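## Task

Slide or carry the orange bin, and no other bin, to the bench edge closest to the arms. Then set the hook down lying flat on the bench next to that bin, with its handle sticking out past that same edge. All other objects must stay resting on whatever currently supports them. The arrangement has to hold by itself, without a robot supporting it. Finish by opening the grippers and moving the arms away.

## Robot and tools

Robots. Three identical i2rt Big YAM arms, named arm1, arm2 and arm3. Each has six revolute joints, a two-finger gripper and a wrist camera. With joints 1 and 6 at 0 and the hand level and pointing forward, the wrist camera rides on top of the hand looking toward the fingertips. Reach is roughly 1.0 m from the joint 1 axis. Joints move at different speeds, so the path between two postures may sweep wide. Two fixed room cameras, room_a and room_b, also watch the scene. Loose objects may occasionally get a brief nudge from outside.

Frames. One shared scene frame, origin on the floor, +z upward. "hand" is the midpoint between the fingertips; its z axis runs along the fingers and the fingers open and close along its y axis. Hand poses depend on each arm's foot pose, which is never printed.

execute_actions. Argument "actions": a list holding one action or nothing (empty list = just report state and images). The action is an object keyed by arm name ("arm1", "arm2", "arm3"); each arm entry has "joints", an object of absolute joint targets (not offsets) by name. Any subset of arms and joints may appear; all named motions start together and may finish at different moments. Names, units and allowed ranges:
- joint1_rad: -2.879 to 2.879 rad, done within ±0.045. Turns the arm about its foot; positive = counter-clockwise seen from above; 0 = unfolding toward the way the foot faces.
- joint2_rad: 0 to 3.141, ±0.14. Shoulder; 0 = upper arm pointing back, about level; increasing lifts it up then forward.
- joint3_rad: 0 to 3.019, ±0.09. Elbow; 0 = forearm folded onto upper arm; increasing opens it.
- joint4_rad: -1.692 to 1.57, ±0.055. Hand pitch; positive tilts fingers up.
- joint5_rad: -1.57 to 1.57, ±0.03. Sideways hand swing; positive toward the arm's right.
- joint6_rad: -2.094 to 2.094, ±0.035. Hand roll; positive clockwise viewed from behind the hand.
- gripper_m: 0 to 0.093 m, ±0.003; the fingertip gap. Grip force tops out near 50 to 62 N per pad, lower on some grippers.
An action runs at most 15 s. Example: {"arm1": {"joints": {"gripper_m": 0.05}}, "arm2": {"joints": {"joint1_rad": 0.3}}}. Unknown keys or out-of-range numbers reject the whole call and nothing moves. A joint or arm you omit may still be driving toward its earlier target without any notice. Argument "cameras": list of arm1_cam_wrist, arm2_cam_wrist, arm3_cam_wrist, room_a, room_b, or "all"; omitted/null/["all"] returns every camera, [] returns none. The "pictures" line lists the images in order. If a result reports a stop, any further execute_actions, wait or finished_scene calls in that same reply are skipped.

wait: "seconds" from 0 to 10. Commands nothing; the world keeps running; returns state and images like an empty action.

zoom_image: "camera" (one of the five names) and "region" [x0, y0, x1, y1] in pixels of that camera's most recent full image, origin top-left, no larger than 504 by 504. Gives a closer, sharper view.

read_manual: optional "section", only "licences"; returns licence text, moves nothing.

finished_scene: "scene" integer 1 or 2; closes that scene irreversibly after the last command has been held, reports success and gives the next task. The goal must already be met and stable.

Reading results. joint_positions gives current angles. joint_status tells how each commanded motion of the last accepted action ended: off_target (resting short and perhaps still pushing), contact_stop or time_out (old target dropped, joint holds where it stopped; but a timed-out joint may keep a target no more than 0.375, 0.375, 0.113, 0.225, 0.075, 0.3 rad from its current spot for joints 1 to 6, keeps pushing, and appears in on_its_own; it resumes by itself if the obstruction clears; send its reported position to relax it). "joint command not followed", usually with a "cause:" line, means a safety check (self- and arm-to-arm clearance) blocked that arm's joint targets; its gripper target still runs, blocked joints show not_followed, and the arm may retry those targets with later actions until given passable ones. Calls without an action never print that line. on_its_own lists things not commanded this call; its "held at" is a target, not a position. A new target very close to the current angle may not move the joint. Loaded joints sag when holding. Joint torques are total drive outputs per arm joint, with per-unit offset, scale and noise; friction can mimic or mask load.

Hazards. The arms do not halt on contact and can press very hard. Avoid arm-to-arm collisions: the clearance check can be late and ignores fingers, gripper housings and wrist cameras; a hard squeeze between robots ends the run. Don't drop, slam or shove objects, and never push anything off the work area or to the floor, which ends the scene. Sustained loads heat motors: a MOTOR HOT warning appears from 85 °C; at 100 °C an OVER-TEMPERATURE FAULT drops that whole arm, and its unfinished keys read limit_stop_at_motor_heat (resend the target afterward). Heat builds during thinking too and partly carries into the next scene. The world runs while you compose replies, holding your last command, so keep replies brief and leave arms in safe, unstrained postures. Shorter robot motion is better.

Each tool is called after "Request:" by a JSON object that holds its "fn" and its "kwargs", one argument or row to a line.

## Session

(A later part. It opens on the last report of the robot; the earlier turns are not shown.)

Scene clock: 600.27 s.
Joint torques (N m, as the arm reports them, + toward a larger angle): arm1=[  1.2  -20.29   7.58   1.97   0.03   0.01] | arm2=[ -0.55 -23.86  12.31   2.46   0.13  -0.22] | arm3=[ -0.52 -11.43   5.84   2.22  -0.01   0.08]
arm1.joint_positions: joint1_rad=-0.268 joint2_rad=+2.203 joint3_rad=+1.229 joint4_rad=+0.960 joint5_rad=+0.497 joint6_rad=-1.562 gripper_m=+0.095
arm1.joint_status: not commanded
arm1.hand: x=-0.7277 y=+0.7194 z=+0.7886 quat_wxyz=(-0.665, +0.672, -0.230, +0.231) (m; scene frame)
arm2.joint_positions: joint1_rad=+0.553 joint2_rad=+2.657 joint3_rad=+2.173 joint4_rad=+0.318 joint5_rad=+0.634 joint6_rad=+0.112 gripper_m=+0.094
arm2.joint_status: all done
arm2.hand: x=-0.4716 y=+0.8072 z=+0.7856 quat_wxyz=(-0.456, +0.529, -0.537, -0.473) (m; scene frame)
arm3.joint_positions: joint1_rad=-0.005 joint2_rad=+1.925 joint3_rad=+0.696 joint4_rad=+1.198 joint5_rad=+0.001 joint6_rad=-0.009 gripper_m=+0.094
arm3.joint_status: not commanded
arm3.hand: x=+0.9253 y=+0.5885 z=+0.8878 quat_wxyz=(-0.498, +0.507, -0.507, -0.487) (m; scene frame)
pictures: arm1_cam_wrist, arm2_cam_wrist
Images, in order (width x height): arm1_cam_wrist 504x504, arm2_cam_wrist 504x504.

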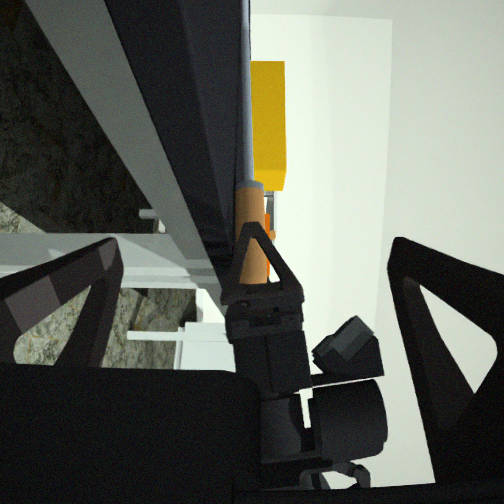

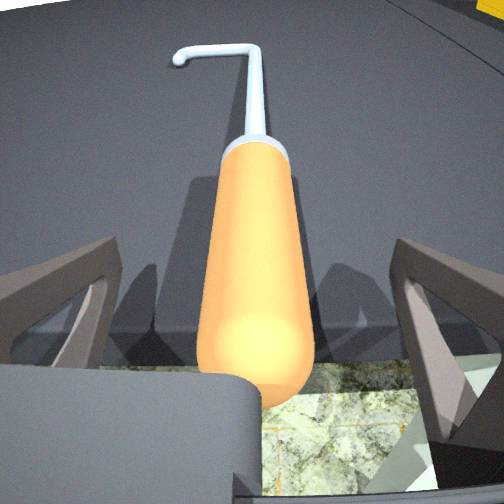

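Request:
{"fn": "execute_actions", "kwargs": {
  "actions": [
    {"arm2": {"joints": {"gripper_m": 0.01}}}
  ],
  "cameras": ["arm1_cam_wrist", "arm2_cam_wrist"]
}}

Scene clock: 606.13 s.
Joint torques (N m, as the arm reports them, + toward a larger angle): arm1=[  1.39 -20.21   7.57   2.04   0.06   0.  ] | arm2=[ -0.46 -24.03  12.24   2.49   0.16  -0.21] | arm3=[ -0.55 -11.47   5.85   2.2    0.     0.08]
arm1.joint_positions: joint1_rad=-0.268 joint2_rad=+2.203 joint3_rad=+1.229 joint4_rad=+0.960 joint5_rad=+0.497 joint6_rad=-1.562 gripper_m=+0.095
arm1.joint_status: not commanded
arm1.hand: x=-0.7277 y=+0.7194 z=+0.7886 quat_wxyz=(-0.665, +0.672, -0.230, +0.231) (m; scene frame)
arm2.joint_positions: joint1_rad=+0.553 joint2_rad=+2.657 joint3_rad=+2.173 joint4_rad=+0.318 joint5_rad=+0.633 joint6_rad=+0.111 gripper_m=+0.029
arm2.joint_status: gripper_m off_target (ended at +0.029, target +0.010)
arm2.hand: x=-0.4717 y=+0.8072 z=+0.7856 quat_wxyz=(-0.456, +0.529, -0.537, -0.473) (m; scene frame)
arm3.joint_positions: joint1_rad=-0.005 joint2_rad=+1.925 joint3_rad=+0.696 joint4_rad=+1.198 joint5_rad=+0.001 joint6_rad=-0.009 gripper_m=+0.094
arm3.joint_status: not commanded
arm3.hand: x=+0.9253 y=+0.5885 z=+0.8878 quat_wxyz=(-0.498, +0.507, -0.507, -0.487) (m; scene frame)
pictures: arm1_cam_wrist, arm2_cam_wrist
Images, in order (width x height): arm1_cam_wrist 504x504, arm2_cam_wrist 504x504.

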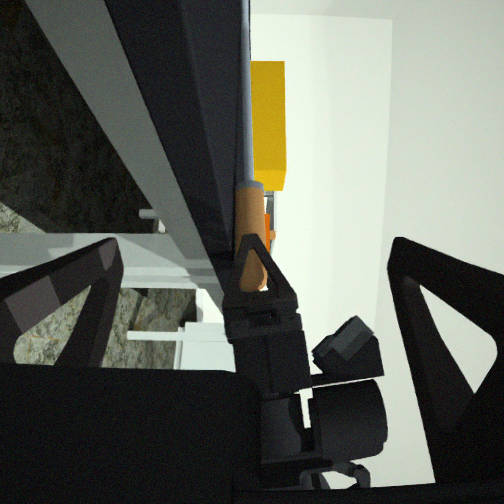

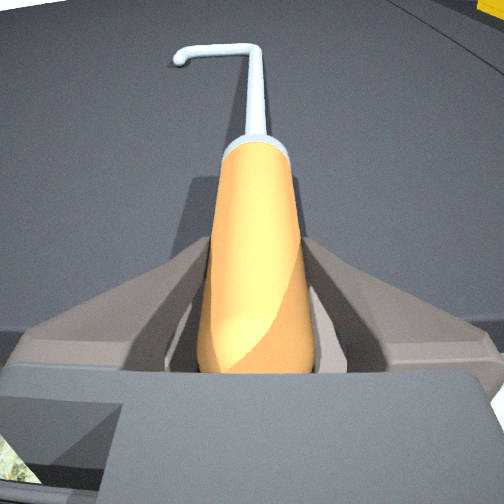

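Request:
{"fn": "execute_actions", "kwargs": {
  "actions": [
    {"arm2": {"joints": {"joint2_rad": 2.52}}, "arm3": {"joints": {"joint1_rad": 0.143, "joint2_rad": 2.40, "joint3_rad": 1.33, "joint4_rad": 1.11, "joint5_rad": -0.532, "joint6_rad": 1.57}}}
  ]
}}

Scene clock: 664.33 s.
Joint torques (N m, as the arm reports them, + toward a larger angle): arm1=[  1.41 -20.4    7.55   1.94   0.05   0.  ] | arm2=[ -0.41 -30.44  12.49   2.49   0.14  -0.19] | arm3=[ -1.44 -19.5    6.79   1.23  -0.11   0.04]
arm1.joint_positions: joint1_rad=-0.268 joint2_rad=+2.203 joint3_rad=+1.229 joint4_rad=+0.960 joint5_rad=+0.497 joint6_rad=-1.562 gripper_m=+0.095
arm1.joint_status: not commanded
arm1.hand: x=-0.7277 y=+0.7194 z=+0.7886 quat_wxyz=(-0.665, +0.672, -0.230, +0.231) (m; scene frame)
arm2.joint_positions: joint1_rad=+0.551 joint2_rad=+2.575 joint3_rad=+2.173 joint4_rad=+0.318 joint5_rad=+0.633 joint6_rad=+0.109 gripper_m=+0.029
arm2.joint_status: all done
arm2.hand: x=-0.4722 y=+0.8123 z=+0.8615 quat_wxyz=(-0.461, +0.502, -0.532, -0.502) (m; scene frame)
arm3.joint_positions: joint1_rad=+0.152 joint2_rad=+2.402 joint3_rad=+1.304 joint4_rad=+1.114 joint5_rad=-0.528 joint6_rad=+1.560 gripper_m=+0.094
arm3.joint_status: all done
arm3.hand: x=+0.7248 y=+0.7214 z=+0.7926 quat_wxyz=(+0.229, +0.240, -0.659, -0.675) (m; scene frame)
pictures: arm1_cam_wrist, arm2_cam_wrist, arm3_cam_wrist, room_a, room_b
Images, in order (width x height): arm1_cam_wrist 504x504, arm2_cam_wrist 504x504, arm3_cam_wrist 504x504, room_a 504x504, room_b 504x504.

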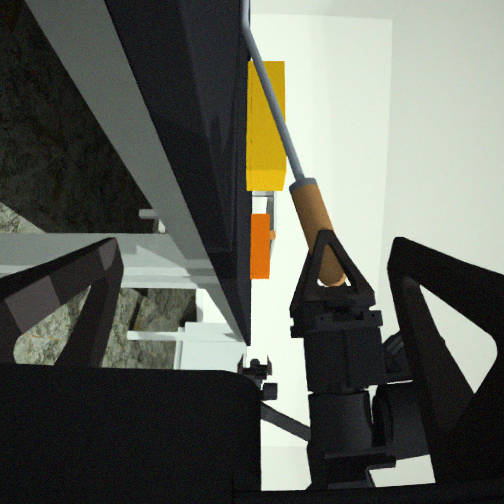

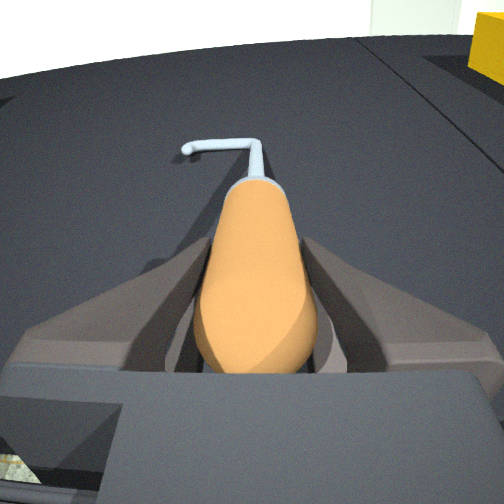

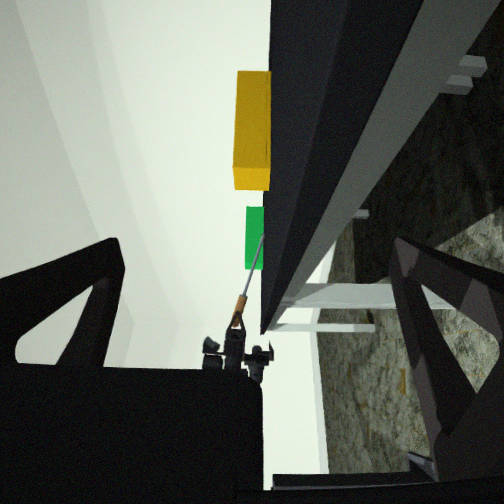

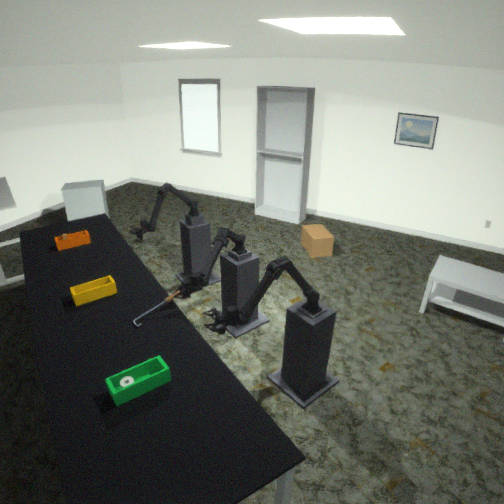

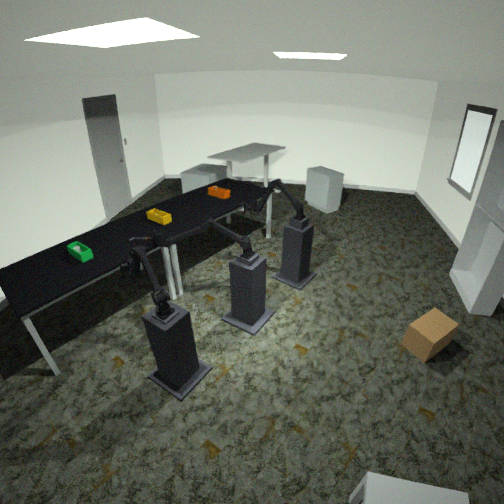

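Request:
{"fn": "execute_actions", "kwargs": {
  "actions": [
    {"arm2": {"joints": {"joint6_rad": -0.7}}}
  ],
  "cameras": ["arm1_cam_wrist", "arm2_cam_wrist", "room_a"]
}}

Scene clock: 785.03 s.
Joint torques (N m, as the arm reports them, + toward a larger angle): arm1=[  1.3  -20.27   7.59   1.97   0.03   0.01] | arm2=[ -0.42 -29.81  12.55   2.5    0.38  -0.33] | arm3=[ -1.54 -19.33   6.82   1.22  -0.11  -0.01]
arm1.joint_positions: joint1_rad=-0.268 joint2_rad=+2.203 joint3_rad=+1.229 joint4_rad=+0.960 joint5_rad=+0.497 joint6_rad=-1.562 gripper_m=+0.095
arm1.joint_status: not commanded
arm1.hand: x=-0.7277 y=+0.7194 z=+0.7886 quat_wxyz=(-0.665, +0.672, -0.230, +0.231) (m; scene frame)
arm2.joint_positions: joint1_rad=+0.551 joint2_rad=+2.565 joint3_rad=+2.173 joint4_rad=+0.318 joint5_rad=+0.625 joint6_rad=-0.673 gripper_m=+0.029
arm2.joint_status: all done
arm2.hand: x=-0.4735 y=+0.8124 z=+0.8702 quat_wxyz=(-0.618, +0.665, -0.299, -0.294) (m; scene frame)
arm3.joint_positions: joint1_rad=+0.152 joint2_rad=+2.402 joint3_rad=+1.304 joint4_rad=+1.114 joint5_rad=-0.528 joint6_rad=+1.560 gripper_m=+0.094
arm3.joint_status: not commanded
arm3.hand: x=+0.7248 y=+0.7214 z=+0.7926 quat_wxyz=(+0.229, +0.239, -0.660, -0.675) (m; scene frame)
pictures: arm1_cam_wrist, arm2_cam_wrist, room_a
Images, in order (width x height): arm1_cam_wrist 504x504, arm2_cam_wrist 504x504, room_a 504x504.

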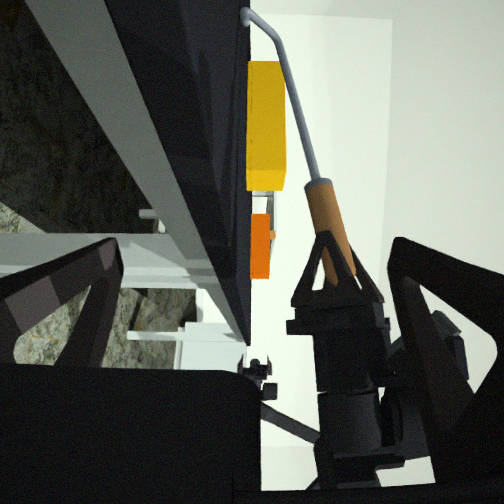

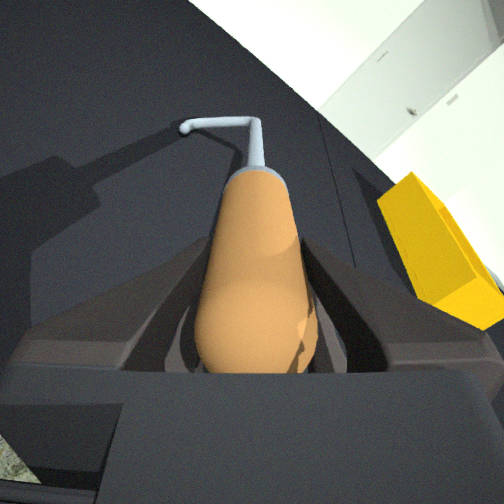

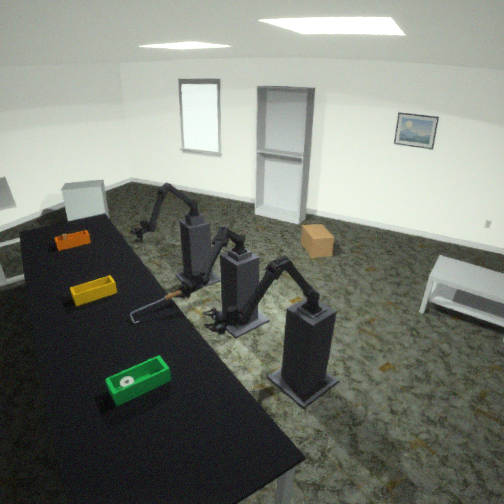

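Request:
{"fn": "execute_actions", "kwargs": {
  "actions": [
    {"arm2": {"joints": {"joint6_rad": -1.48}}}
  ],
  "cameras": ["arm1_cam_wrist", "arm2_cam_wrist", "room_a"]
}}

Scene clock: 802.37 s.
Joint torques (N m, as the arm reports them, + toward a larger angle): arm1=[  1.55 -19.85   7.59   1.88   0.05   0.  ] | arm2=[ -0.37 -29.55  12.58   2.53   0.27  -0.2 ] | arm3=[ -1.54 -19.3    6.79   1.19  -0.11  -0.01]
arm1.joint_positions: joint1_rad=-0.268 joint2_rad=+2.203 joint3_rad=+1.229 joint4_rad=+0.960 joint5_rad=+0.497 joint6_rad=-1.562 gripper_m=+0.095
arm1.joint_status: not commanded
arm1.hand: x=-0.7277 y=+0.7194 z=+0.7886 quat_wxyz=(-0.665, +0.672, -0.230, +0.231) (m; scene frame)
arm2.joint_positions: joint1_rad=+0.551 joint2_rad=+2.563 joint3_rad=+2.173 joint4_rad=+0.318 joint5_rad=+0.628 joint6_rad=-1.459 gripper_m=+0.029
arm2.joint_status: all done
arm2.hand: x=-0.4729 y=+0.8124 z=+0.8720 quat_wxyz=(-0.684, +0.728, -0.024, -0.034) (m; scene frame)
arm3.joint_positions: joint1_rad=+0.152 joint2_rad=+2.402 joint3_rad=+1.304 joint4_rad=+1.114 joint5_rad=-0.528 joint6_rad=+1.560 gripper_m=+0.094
arm3.joint_status: not commanded
arm3.hand: x=+0.7248 y=+0.7214 z=+0.7926 quat_wxyz=(+0.229, +0.239, -0.660, -0.675) (m; scene frame)
pictures: arm1_cam_wrist, arm2_cam_wrist, room_a
Images, in order (width x height): arm1_cam_wrist 504x504, arm2_cam_wrist 504x504, room_a 504x504.

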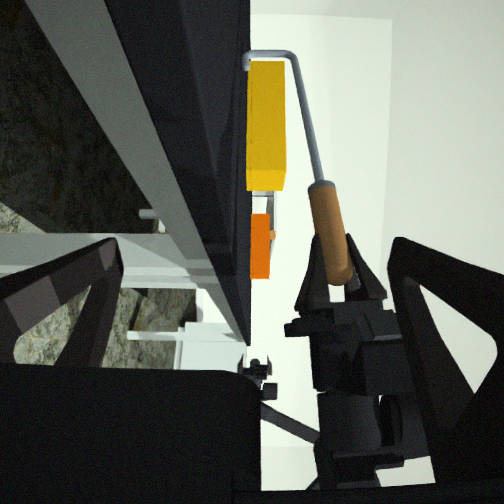

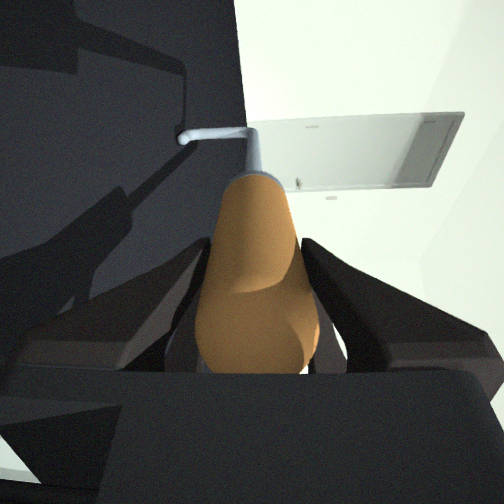

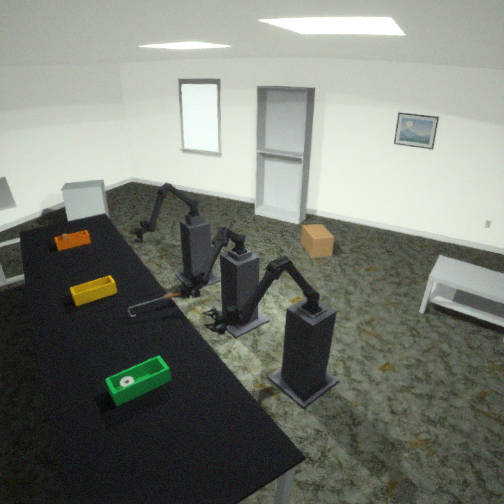

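Request:
{"fn": "execute_actions", "kwargs": {
  "actions": [
    {"arm2": {"joints": {"joint2_rad": 2.40, "joint6_rad": -1.60}}}
  ],
  "cameras": ["arm1_cam_wrist", "arm2_cam_wrist", "room_a"]
}}

Scene clock: 812.27 s.
Joint torques (N m, as the arm reports them, + toward a larger angle): arm1=[  1.1  -20.35   7.62   1.96   0.05   0.02] | arm2=[ -0.4  -29.62  12.85   2.51   0.15  -0.22] | arm3=[ -1.51 -19.34   6.79   1.23  -0.11   0.  ]
arm1.joint_positions: joint1_rad=-0.268 joint2_rad=+2.203 joint3_rad=+1.229 joint4_rad=+0.960 joint5_rad=+0.497 joint6_rad=-1.562 gripper_m=+0.095
arm1.joint_status: not commanded
arm1.hand: x=-0.7277 y=+0.7194 z=+0.7886 quat_wxyz=(-0.665, +0.672, -0.230, +0.231) (m; scene frame)
arm2.joint_positions: joint1_rad=+0.551 joint2_rad=+2.449 joint3_rad=+2.173 joint4_rad=+0.318 joint5_rad=+0.631 joint6_rad=-1.579 gripper_m=+0.029
arm2.joint_status: all done
arm2.hand: x=-0.4682 y=+0.8090 z=+0.9768 quat_wxyz=(-0.718, +0.696, -0.005, -0.016) (m; scene frame)
arm3.joint_positions: joint1_rad=+0.152 joint2_rad=+2.402 joint3_rad=+1.304 joint4_rad=+1.114 joint5_rad=-0.528 joint6_rad=+1.560 gripper_m=+0.094
arm3.joint_status: not commanded
arm3.hand: x=+0.7248 y=+0.7214 z=+0.7926 quat_wxyz=(+0.229, +0.239, -0.660, -0.675) (m; scene frame)
pictures: arm1_cam_wrist, arm2_cam_wrist, room_a
Images, in order (width x height): arm1_cam_wrist 504x504, arm2_cam_wrist 504x504, room_a 504x504.

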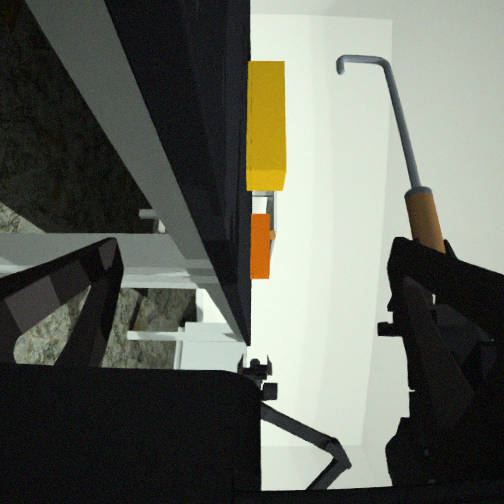

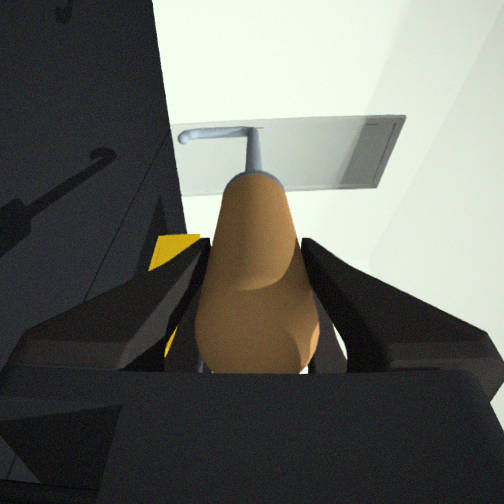

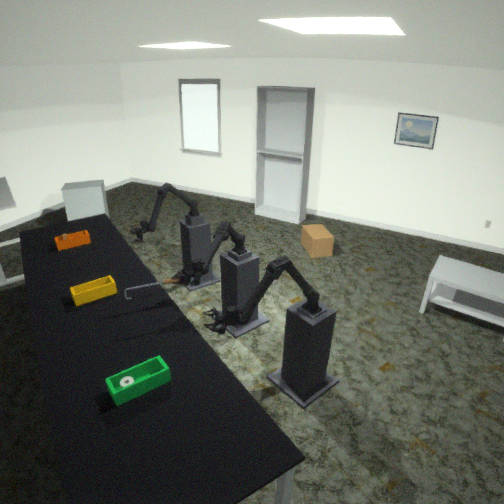

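Request:
{"fn": "execute_actions", "kwargs": {
  "actions": [
    {"arm2": {"joints": {"joint1_rad": -0.1, "joint2_rad": 2.25, "joint5_rad": 0.0, "joint6_rad": -1.575}}}
  ],
  "cameras": ["arm2_cam_wrist", "arm3_cam_wrist", "room_a"]
}}

Scene clock: 867.47 s.
Joint torques (N m, as the arm reports them, + toward a larger angle): arm1=[  1.35 -20.2    7.64   1.95   0.03   0.01] | arm2=[  0.91 -28.81  13.07   2.58   0.07  -0.04] | arm3=[ -1.4  -19.33   6.79   1.23  -0.11   0.  ]
arm1.joint_positions: joint1_rad=-0.268 joint2_rad=+2.203 joint3_rad=+1.229 joint4_rad=+0.960 joint5_rad=+0.497 joint6_rad=-1.562 gripper_m=+0.095
arm1.joint_status: not commanded
arm1.hand: x=-0.7277 y=+0.7194 z=+0.7886 quat_wxyz=(-0.665, +0.672, -0.230, +0.231) (m; scene frame)
arm2.joint_positions: joint1_rad=-0.107 joint2_rad=+2.300 joint3_rad=+2.173 joint4_rad=+0.317 joint5_rad=+0.002 joint6_rad=-1.572 gripper_m=+0.029
arm2.joint_status: all done
arm2.hand: x=+0.0288 y=+0.9456 z=+1.1107 quat_wxyz=(-0.770, +0.638, -0.009, +0.002) (m; scene frame)
arm3.joint_positions: joint1_rad=+0.152 joint2_rad=+2.402 joint3_rad=+1.304 joint4_rad=+1.114 joint5_rad=-0.528 joint6_rad=+1.560 gripper_m=+0.094
arm3.joint_status: not commanded
arm3.hand: x=+0.7248 y=+0.7214 z=+0.7926 quat_wxyz=(+0.229, +0.239, -0.660, -0.675) (m; scene frame)
pictures: arm2_cam_wrist, arm3_cam_wrist, room_a
Images, in order (width x height): arm2_cam_wrist 504x504, arm3_cam_wrist 504x504, room_a 504x504.

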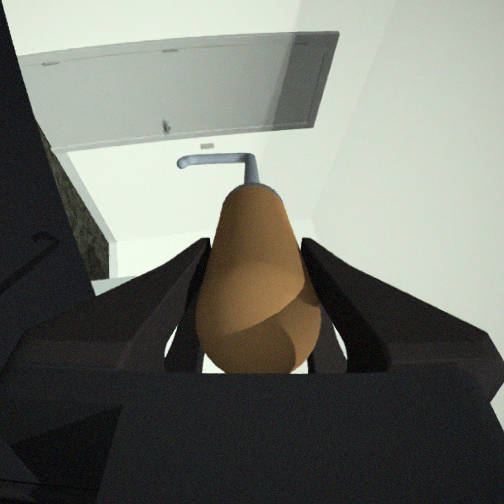

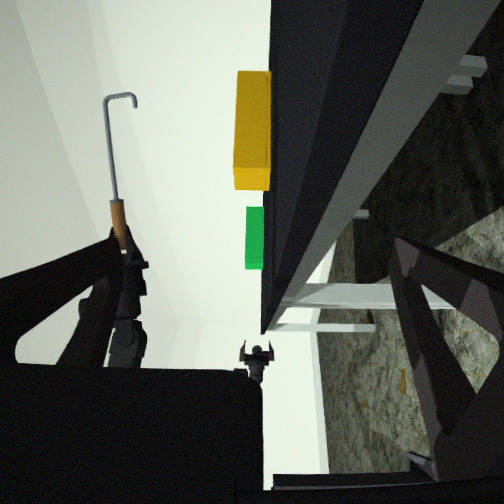

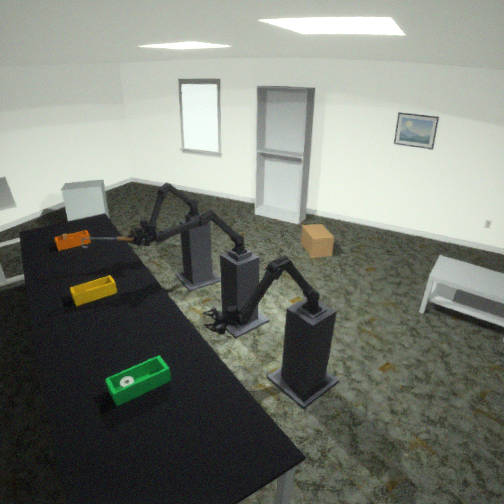

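Request:
{"fn": "execute_actions", "kwargs": {
  "actions": [
    {"arm2": {"joints": {"joint1_rad": -0.725, "joint2_rad": 2.10, "joint4_rad": -0.15, "joint5_rad": -0.632, "joint6_rad": -1.66}}, "arm1": {"joints": {"joint1_rad": -0.2, "joint2_rad": 0.8, "joint3_rad": 1.2, "joint4_rad": -0.6, "joint5_rad": 0.3, "joint6_rad": 0.0}}}
  ]
}}

Scene clock: 909.00 s.
Joint torques (N m, as the arm reports them, + toward a larger angle): arm1=[ 0.94 -1.39 10.19  0.61 -0.12  0.06] | arm2=[  0.8  -27.67  13.15   2.15  -0.02  -0.26] | arm3=[ -1.4  -19.32   6.8    1.23  -0.11  -0.01]
arm1.joint_positions: joint1_rad=-0.195 joint2_rad=+0.794 joint3_rad=+1.185 joint4_rad=-0.584 joint5_rad=+0.303 joint6_rad=-0.009 gripper_m=+0.095
arm1.joint_status: all done
arm1.hand: x=-0.8474 y=+0.3891 z=+1.2601 quat_wxyz=(-0.547, +0.447, -0.625, -0.333) (m; scene frame)
arm2.joint_positions: joint1_rad=-0.734 joint2_rad=+2.156 joint3_rad=+2.173 joint4_rad=-0.164 joint5_rad=-0.629 joint6_rad=-1.636 gripper_m=+0.029
arm2.joint_status: all done
arm2.hand: x=+0.4609 y=+0.7671 z=+1.1240 quat_wxyz=(-0.662, +0.749, -0.014, -0.011) (m; scene frame)
arm3.joint_positions: joint1_rad=+0.152 joint2_rad=+2.402 joint3_rad=+1.304 joint4_rad=+1.114 joint5_rad=-0.528 joint6_rad=+1.560 gripper_m=+0.094
arm3.joint_status: not commanded
arm3.hand: x=+0.7248 y=+0.7214 z=+0.7926 quat_wxyz=(+0.229, +0.239, -0.660, -0.675) (m; scene frame)
pictures: arm1_cam_wrist, arm2_cam_wrist, arm3_cam_wrist, room_a, room_b
Images, in order (width x height): arm1_cam_wrist 504x504, arm2_cam_wrist 504x504, arm3_cam_wrist 504x504, room_a 504x504, room_b 504x504.

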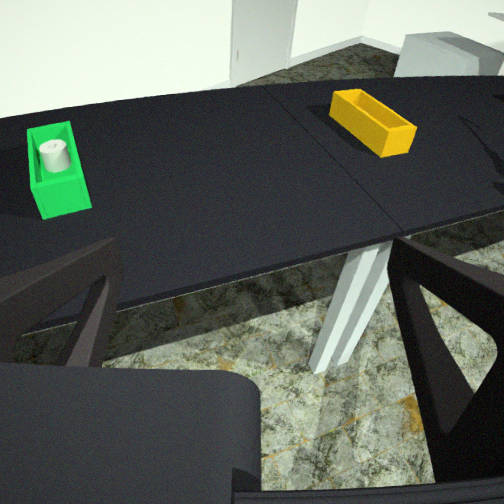

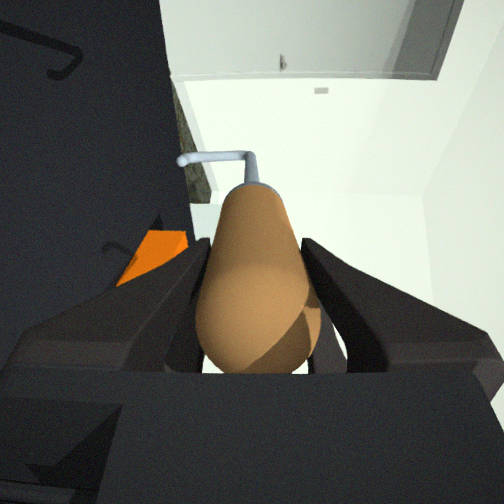

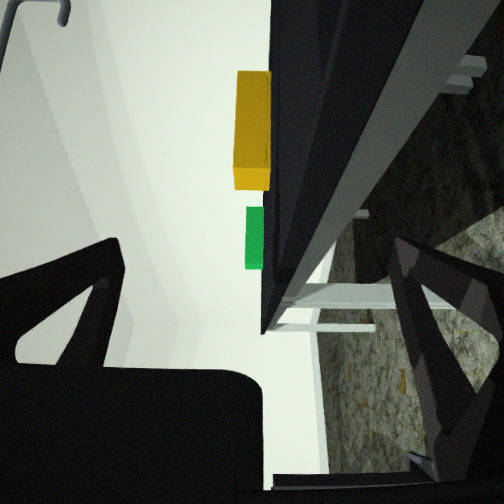

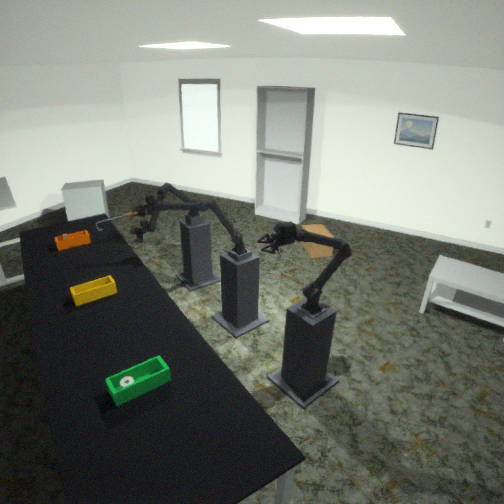

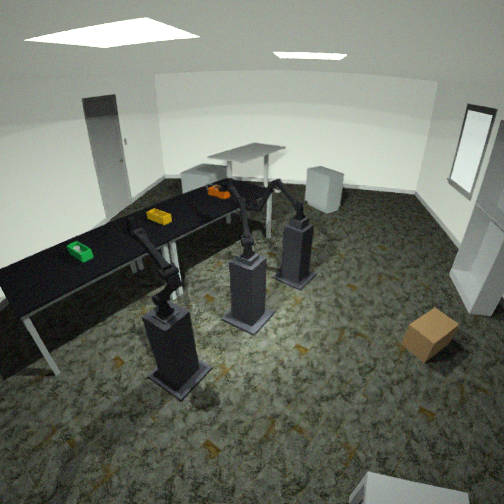

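Request:
{"fn": "execute_actions", "kwargs": {
  "actions": [
    {"arm2": {"joints": {"joint2_rad": 2.33, "joint3_rad": 2.0, "joint4_rad": 0.422, "joint6_rad": -1.54}}}
  ],
  "cameras": ["arm2_cam_wrist", "arm3_cam_wrist", "room_a"]
}}

Scene clock: 950.13 s.
Joint torques (N m, as the arm reports them, + toward a larger angle): arm1=[ 1.16 -1.7  10.2   0.66 -0.14  0.07] | arm2=[  0.73 -30.39  10.84   3.78   0.06  -0.03] | arm3=[ -1.47 -19.31   6.81   1.21  -0.11   0.  ]
arm1.joint_positions: joint1_rad=-0.195 joint2_rad=+0.794 joint3_rad=+1.185 joint4_rad=-0.584 joint5_rad=+0.303 joint6_rad=-0.009 gripper_m=+0.095
arm1.joint_status: not commanded
arm1.hand: x=-0.8474 y=+0.3891 z=+1.2601 quat_wxyz=(-0.547, +0.447, -0.625, -0.333) (m; scene frame)
arm2.joint_positions: joint1_rad=-0.732 joint2_rad=+2.404 joint3_rad=+1.969 joint4_rad=+0.362 joint5_rad=-0.630 joint6_rad=-1.538 gripper_m=+0.029
arm2.joint_status: joint4_rad time_out (moved +0.526 of +0.586); the others done
arm2.on_its_own: joint4_rad reads +0.362 and still pushes toward +0.422 since a time_out
arm2.hand: x=+0.4716 y=+0.7885 z=+0.8977 quat_wxyz=(-0.684, +0.728, -0.034, -0.029) (m; scene frame)
arm3.joint_positions: joint1_rad=+0.152 joint2_rad=+2.402 joint3_rad=+1.304 joint4_rad=+1.114 joint5_rad=-0.528 joint6_rad=+1.560 gripper_m=+0.094
arm3.joint_status: not commanded
arm3.hand: x=+0.7248 y=+0.7214 z=+0.7926 quat_wxyz=(+0.229, +0.239, -0.660, -0.675) (m; scene frame)
pictures: arm2_cam_wrist, arm3_cam_wrist, room_a
Images, in order (width x height): arm2_cam_wrist 504x504, arm3_cam_wrist 504x504, room_a 504x504.

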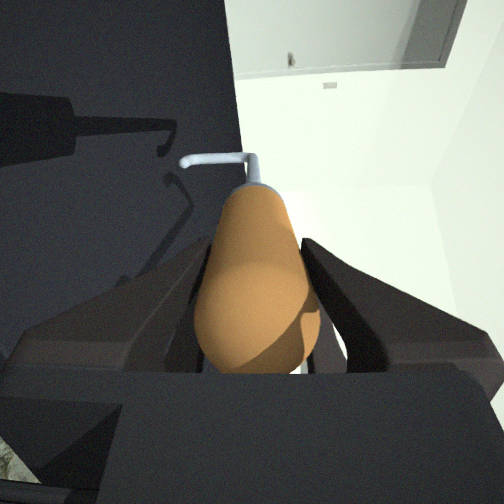

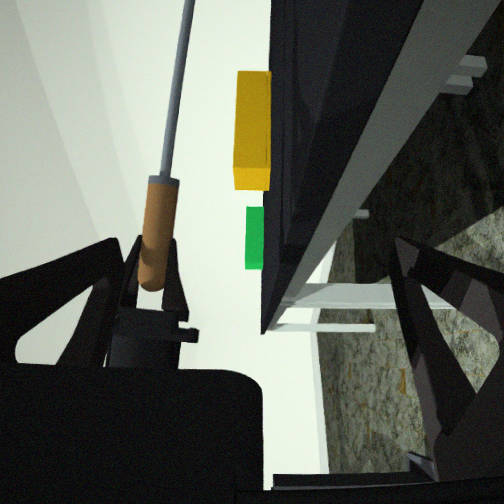

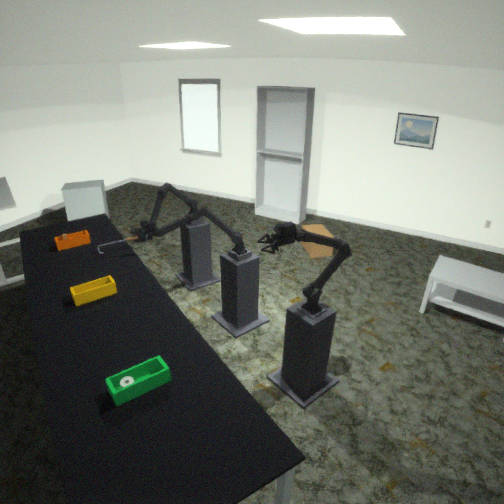

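Request:
{"fn": "execute_actions", "kwargs": {
  "actions": [
    {"arm2": {"joints": {"joint2_rad": 2.395, "joint6_rad": -0.03}}}
  ],
  "cameras": ["arm2_cam_wrist", "arm3_cam_wrist", "room_a"]
}}

Scene clock: 978.60 s.
Joint torques (N m, as the arm reports them, + toward a larger angle): arm1=[ 1.37 -1.59 10.12  0.57 -0.14  0.07] | arm2=[  0.71 -25.58  10.89   3.43   0.02   0.04] | arm3=[ -1.56 -19.41   6.79   1.23  -0.12   0.  ]
arm1.joint_positions: joint1_rad=-0.195 joint2_rad=+0.794 joint3_rad=+1.185 joint4_rad=-0.584 joint5_rad=+0.303 joint6_rad=-0.009 gripper_m=+0.095
arm1.joint_status: not commanded
arm1.hand: x=-0.8474 y=+0.3891 z=+1.2601 quat_wxyz=(-0.547, +0.447, -0.625, -0.333) (m; scene frame)
arm2.joint_positions: joint1_rad=-0.732 joint2_rad=+2.404 joint3_rad=+1.969 joint4_rad=+0.373 joint5_rad=-0.629 joint6_rad=-0.045 gripper_m=+0.029
arm2.joint_status: all done
arm2.hand: x=+0.4720 y=+0.7887 z=+0.9001 quat_wxyz=(-0.486, +0.511, -0.516, -0.486) (m; scene frame)
arm3.joint_positions: joint1_rad=+0.152 joint2_rad=+2.402 joint3_rad=+1.304 joint4_rad=+1.114 joint5_rad=-0.528 joint6_rad=+1.560 gripper_m=+0.094
arm3.joint_status: not commanded
arm3.hand: x=+0.7248 y=+0.7214 z=+0.7926 quat_wxyz=(+0.229, +0.239, -0.660, -0.675) (m; scene frame)
pictures: arm2_cam_wrist, arm3_cam_wrist, room_a
Images, in order (width x height): arm2_cam_wrist 504x504, arm3_cam_wrist 504x504, room_a 504x504.

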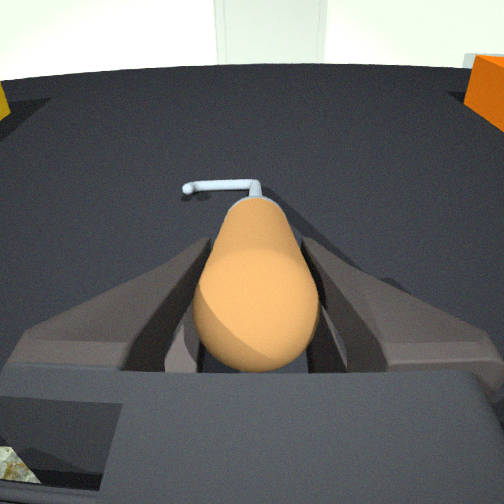

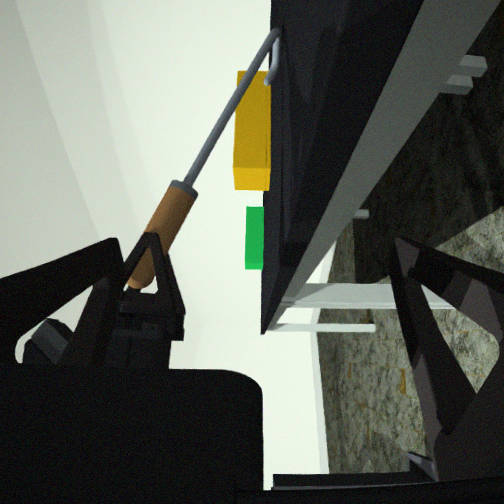

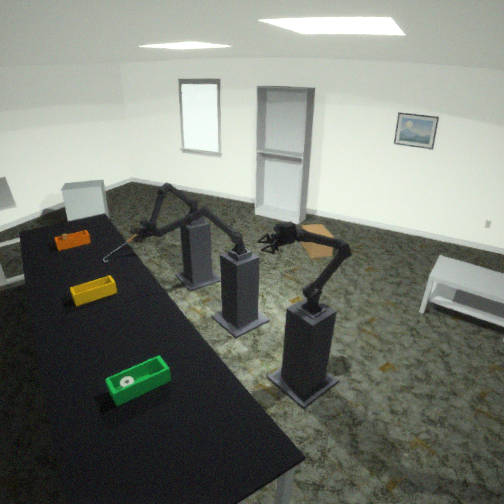

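Request:
{"fn": "execute_actions", "kwargs": {
  "actions": [
    {"arm2": {"joints": {"joint2_rad": 2.475, "joint6_rad": -0.09}}}
  ],
  "cameras": ["arm2_cam_wrist", "arm3_cam_wrist"]
}}

Scene clock: 986.27 s.
Joint torques (N m, as the arm reports them, + toward a larger angle): arm1=[ 0.8  -1.59 10.15  0.61 -0.13  0.07] | arm2=[  0.61 -23.63  10.71   2.54   0.06  -0.35] | arm3=[ -1.44 -19.35   6.78   1.21  -0.11  -0.01]
arm1.joint_positions: joint1_rad=-0.195 joint2_rad=+0.794 joint3_rad=+1.185 joint4_rad=-0.584 joint5_rad=+0.303 joint6_rad=-0.009 gripper_m=+0.095
arm1.joint_status: not commanded
arm1.hand: x=-0.8474 y=+0.3891 z=+1.2601 quat_wxyz=(-0.547, +0.447, -0.625, -0.333) (m; scene frame)
arm2.joint_positions: joint1_rad=-0.732 joint2_rad=+2.455 joint3_rad=+1.969 joint4_rad=+0.398 joint5_rad=-0.630 joint6_rad=-0.066 gripper_m=+0.029
arm2.joint_status: all done
arm2.hand: x=+0.4717 y=+0.7892 z=+0.8601 quat_wxyz=(-0.482, +0.518, -0.519, -0.480) (m; scene frame)
arm3.joint_positions: joint1_rad=+0.152 joint2_rad=+2.402 joint3_rad=+1.304 joint4_rad=+1.114 joint5_rad=-0.528 joint6_rad=+1.560 gripper_m=+0.094
arm3.joint_status: not commanded
arm3.hand: x=+0.7248 y=+0.7214 z=+0.7926 quat_wxyz=(+0.229, +0.239, -0.660, -0.675) (m; scene frame)
pictures: arm2_cam_wrist, arm3_cam_wrist
Images, in order (width x height): arm2_cam_wrist 504x504, arm3_cam_wrist 504x504.

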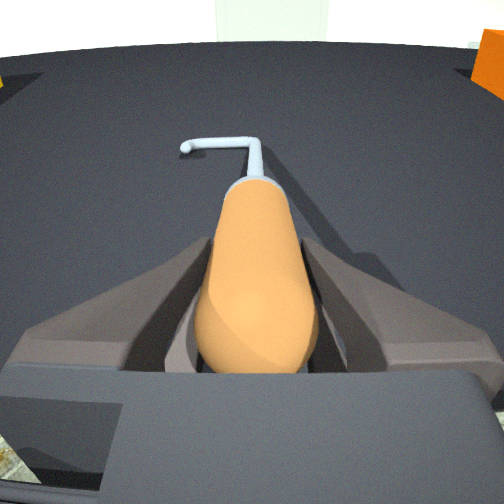

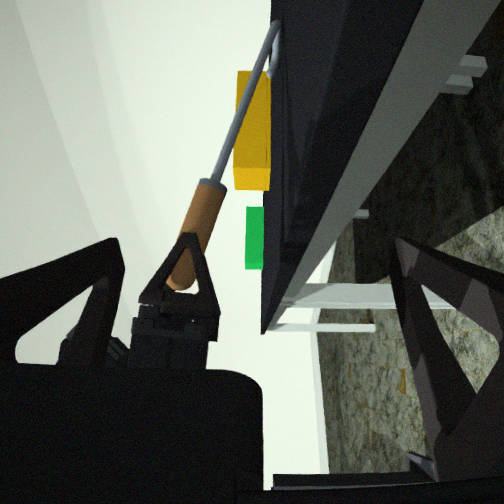

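Request:
{"fn": "execute_actions", "kwargs": {
  "actions": [
    {"arm2": {"joints": {"joint2_rad": 2.542, "joint6_rad": -0.11}}}
  ],
  "cameras": ["arm2_cam_wrist", "arm3_cam_wrist"]
}}

Scene clock: 992.07 s.
Joint torques (N m, as the arm reports them, + toward a larger angle): arm1=[ 1.16 -1.57 10.1   0.65 -0.16  0.06] | arm2=[  0.47 -24.    10.46   2.27   0.07  -0.26] | arm3=[ -1.41 -19.35   6.81   1.19  -0.11   0.  ]
arm1.joint_positions: joint1_rad=-0.195 joint2_rad=+0.794 joint3_rad=+1.185 joint4_rad=-0.584 joint5_rad=+0.303 joint6_rad=-0.009 gripper_m=+0.095
arm1.joint_status: not commanded
arm1.hand: x=-0.8474 y=+0.3891 z=+1.2601 quat_wxyz=(-0.547, +0.447, -0.625, -0.333) (m; scene frame)
arm2.joint_positions: joint1_rad=-0.732 joint2_rad=+2.529 joint3_rad=+1.969 joint4_rad=+0.405 joint5_rad=-0.631 joint6_rad=-0.095 gripper_m=+0.029
arm2.joint_status: all done
arm2.hand: x=+0.4691 y=+0.7867 z=+0.7967 quat_wxyz=(-0.464, +0.529, -0.533, -0.470) (m; scene frame)
arm3.joint_positions: joint1_rad=+0.152 joint2_rad=+2.402 joint3_rad=+1.304 joint4_rad=+1.114 joint5_rad=-0.528 joint6_rad=+1.560 gripper_m=+0.094
arm3.joint_status: not commanded
arm3.hand: x=+0.7248 y=+0.7214 z=+0.7926 quat_wxyz=(+0.229, +0.239, -0.660, -0.675) (m; scene frame)
pictures: arm2_cam_wrist, arm3_cam_wrist
Images, in order (width x height): arm2_cam_wrist 504x504, arm3_cam_wrist 504x504.

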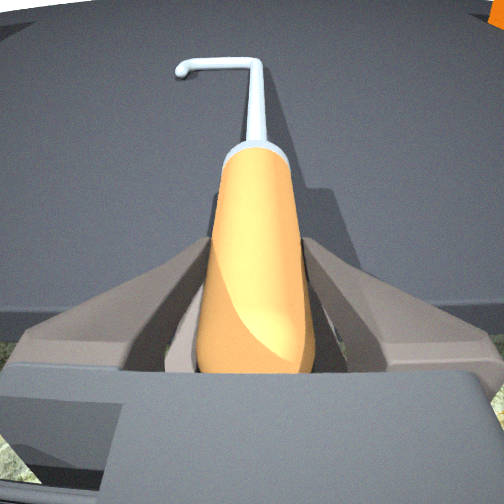

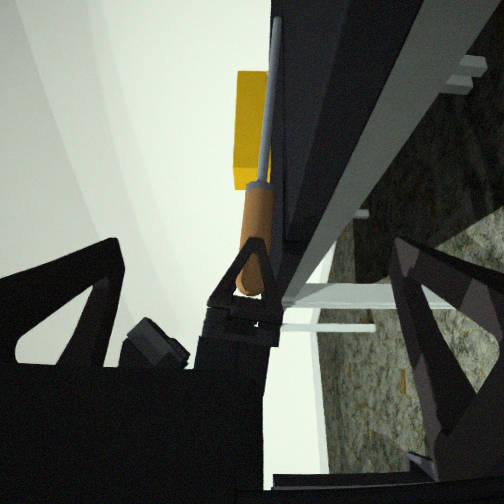

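Request:
{"fn": "zoom_image", "kwargs": {
  "camera": "arm3_cam_wrist",
  "region": [180, 150, 348, 318]
}}

Region (180, 150, 348, 318) of arm3_cam_wrist's 504x504 image, scaled by 3.000, with more detail than that image has.

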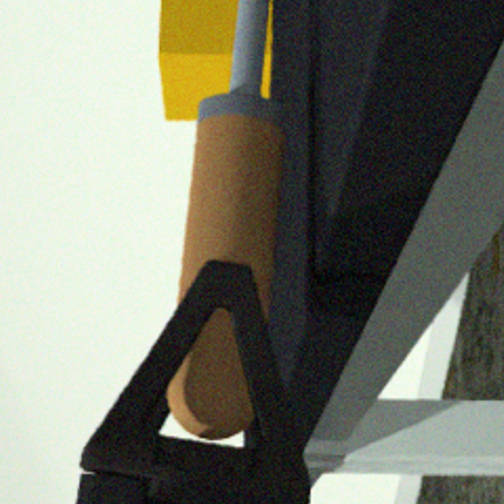

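Request:
{"fn": "execute_actions", "kwargs": {
  "actions": [
    {"arm2": {"joints": {"joint2_rad": 2.558}}}
  ],
  "cameras": ["arm2_cam_wrist", "arm3_cam_wrist"]
}}

Scene clock: 999.47 s.
Joint torques (N m, as the arm reports them, + toward a larger angle): arm1=[ 0.86 -1.61 10.2   0.54 -0.15  0.06] | arm2=[  0.66 -22.9   10.44   2.28   0.06  -0.25] | arm3=[ -1.55 -19.33   6.83   1.22  -0.11  -0.02]
arm1.joint_positions: joint1_rad=-0.195 joint2_rad=+0.794 joint3_rad=+1.185 joint4_rad=-0.584 joint5_rad=+0.303 joint6_rad=-0.009 gripper_m=+0.095
arm1.joint_status: not commanded
arm1.hand: x=-0.8474 y=+0.3891 z=+1.2601 quat_wxyz=(-0.547, +0.447, -0.625, -0.333) (m; scene frame)
arm2.joint_positions: joint1_rad=-0.732 joint2_rad=+2.529 joint3_rad=+1.969 joint4_rad=+0.405 joint5_rad=-0.631 joint6_rad=-0.095 gripper_m=+0.029
arm2.joint_status: all done
arm2.hand: x=+0.4691 y=+0.7867 z=+0.7967 quat_wxyz=(-0.464, +0.529, -0.533, -0.470) (m; scene frame)
arm3.joint_positions: joint1_rad=+0.152 joint2_rad=+2.402 joint3_rad=+1.304 joint4_rad=+1.114 joint5_rad=-0.528 joint6_rad=+1.560 gripper_m=+0.094
arm3.joint_status: not commanded
arm3.hand: x=+0.7248 y=+0.7214 z=+0.7926 quat_wxyz=(+0.229, +0.239, -0.660, -0.675) (m; scene frame)
pictures: arm2_cam_wrist, arm3_cam_wrist
Images, in order (width x height): arm2_cam_wrist 504x504, arm3_cam_wrist 504x504.

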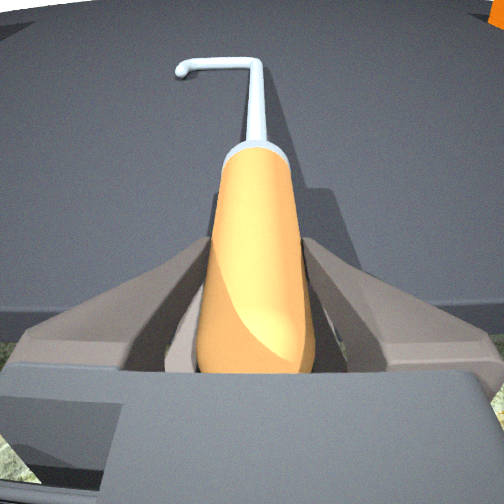

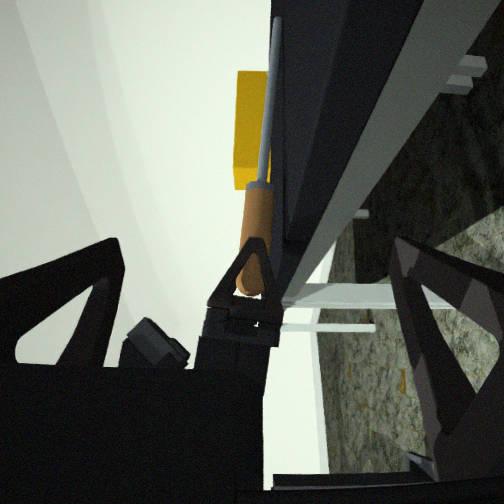

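Request:
{"fn": "execute_actions", "kwargs": {
  "actions": [
    {"arm2": {"joints": {"joint4_rad": 0.36, "joint2_rad": 2.54}}}
  ],
  "cameras": ["arm2_cam_wrist", "arm3_cam_wrist"]
}}

Scene clock: 1004.20 s.
Joint torques (N m, as the arm reports them, + toward a larger angle): arm1=[ 0.97 -1.71 10.09  0.58 -0.15  0.04] | arm2=[  0.58 -24.4   10.41   0.93   0.04  -0.23] | arm3=[ -1.38 -19.42   6.81   1.21  -0.11   0.  ]
arm1.joint_positions: joint1_rad=-0.195 joint2_rad=+0.794 joint3_rad=+1.185 joint4_rad=-0.584 joint5_rad=+0.303 joint6_rad=-0.009 gripper_m=+0.095
arm1.joint_status: not commanded
arm1.hand: x=-0.8474 y=+0.3891 z=+1.2601 quat_wxyz=(-0.547, +0.447, -0.625, -0.333) (m; scene frame)
arm2.joint_positions: joint1_rad=-0.732 joint2_rad=+2.529 joint3_rad=+1.969 joint4_rad=+0.381 joint5_rad=-0.631 joint6_rad=-0.097 gripper_m=+0.029
arm2.joint_status: all done
arm2.hand: x=+0.4685 y=+0.7860 z=+0.7915 quat_wxyz=(-0.455, +0.531, -0.541, -0.468) (m; scene frame)
arm3.joint_positions: joint1_rad=+0.152 joint2_rad=+2.402 joint3_rad=+1.304 joint4_rad=+1.114 joint5_rad=-0.528 joint6_rad=+1.560 gripper_m=+0.094
arm3.joint_status: not commanded
arm3.hand: x=+0.7248 y=+0.7214 z=+0.7926 quat_wxyz=(+0.229, +0.239, -0.660, -0.675) (m; scene frame)
pictures: arm2_cam_wrist, arm3_cam_wrist
Images, in order (width x height): arm2_cam_wrist 504x504, arm3_cam_wrist 504x504.

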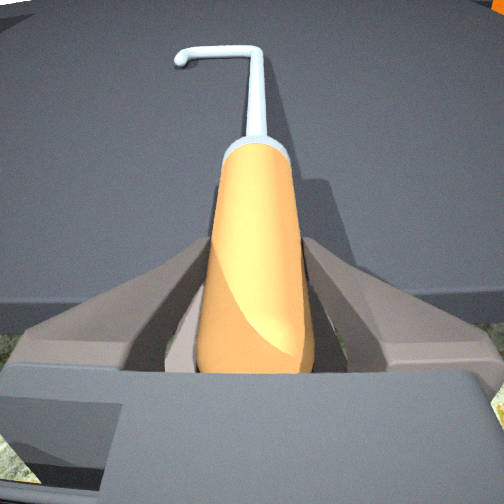

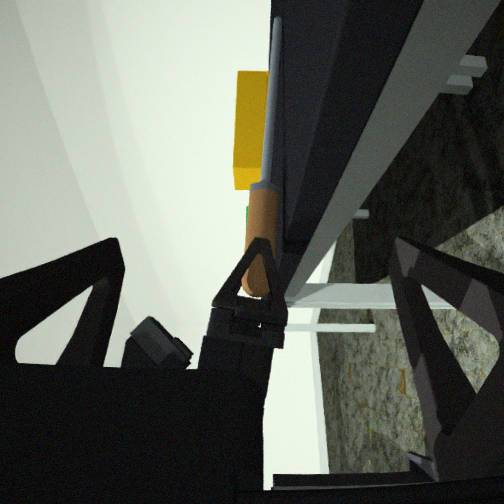

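Request:
{"fn": "execute_actions", "kwargs": {
  "actions": [
    {"arm2": {"joints": {"joint4_rad": 0.338, "joint6_rad": -0.125}}}
  ],
  "cameras": ["arm2_cam_wrist", "arm3_cam_wrist"]
}}

Request:
{"fn": "zoom_image", "kwargs": {
  "camera": "arm3_cam_wrist",
  "region": [180, 150, 348, 318]
}}

Scene clock: 1009.60 s.
Joint torques (N m, as the arm reports them, + toward a larger angle): arm1=[ 1.27 -1.8  10.14  0.57 -0.12  0.05] | arm2=[  0.6  -24.29  10.44   0.96   0.    -0.23] | arm3=[ -1.5  -19.28   6.8    1.22  -0.11  -0.01]
arm1.joint_positions: joint1_rad=-0.195 joint2_rad=+0.794 joint3_rad=+1.185 joint4_rad=-0.584 joint5_rad=+0.303 joint6_rad=-0.009 gripper_m=+0.095
arm1.joint_status: not commanded
arm1.hand: x=-0.8474 y=+0.3891 z=+1.2601 quat_wxyz=(-0.547, +0.447, -0.625, -0.333) (m; scene frame)
arm2.joint_positions: joint1_rad=-0.732 joint2_rad=+2.529 joint3_rad=+1.969 joint4_rad=+0.359 joint5_rad=-0.630 joint6_rad=-0.112 gripper_m=+0.029
arm2.joint_status: all done
arm2.hand: x=+0.4681 y=+0.7852 z=+0.7869 quat_wxyz=(-0.451, +0.535, -0.544, -0.463) (m; scene frame)
arm3.joint_positions: joint1_rad=+0.152 joint2_rad=+2.402 joint3_rad=+1.304 joint4_rad=+1.114 joint5_rad=-0.528 joint6_rad=+1.560 gripper_m=+0.094
arm3.joint_status: not commanded
arm3.hand: x=+0.7248 y=+0.7214 z=+0.7926 quat_wxyz=(+0.229, +0.239, -0.660, -0.675) (m; scene frame)
pictures: arm2_cam_wrist, arm3_cam_wrist
Images, in order (width x height): arm2_cam_wrist 504x504, arm3_cam_wrist 504x504.

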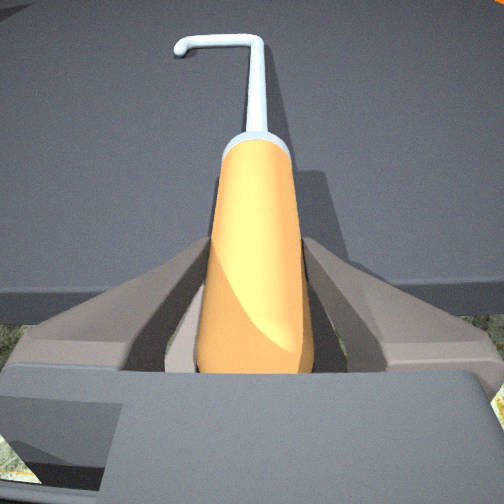

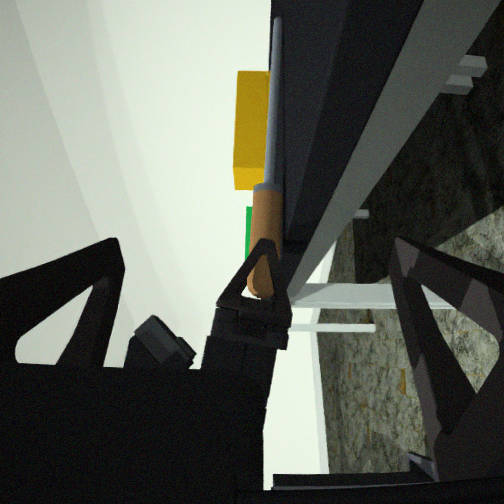

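Region (180, 150, 348, 318) of arm3_cam_wrist's 504x504 image, scaled by 3.000, with more detail than that image has.

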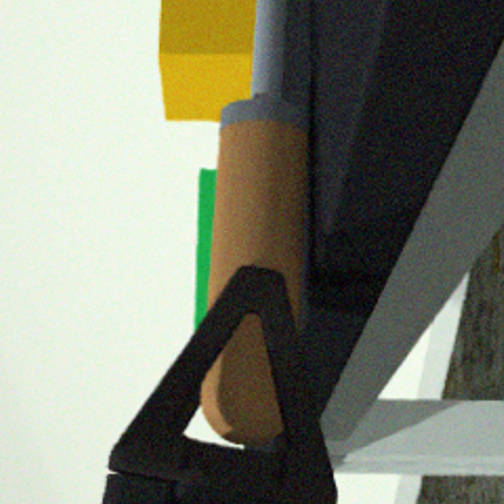

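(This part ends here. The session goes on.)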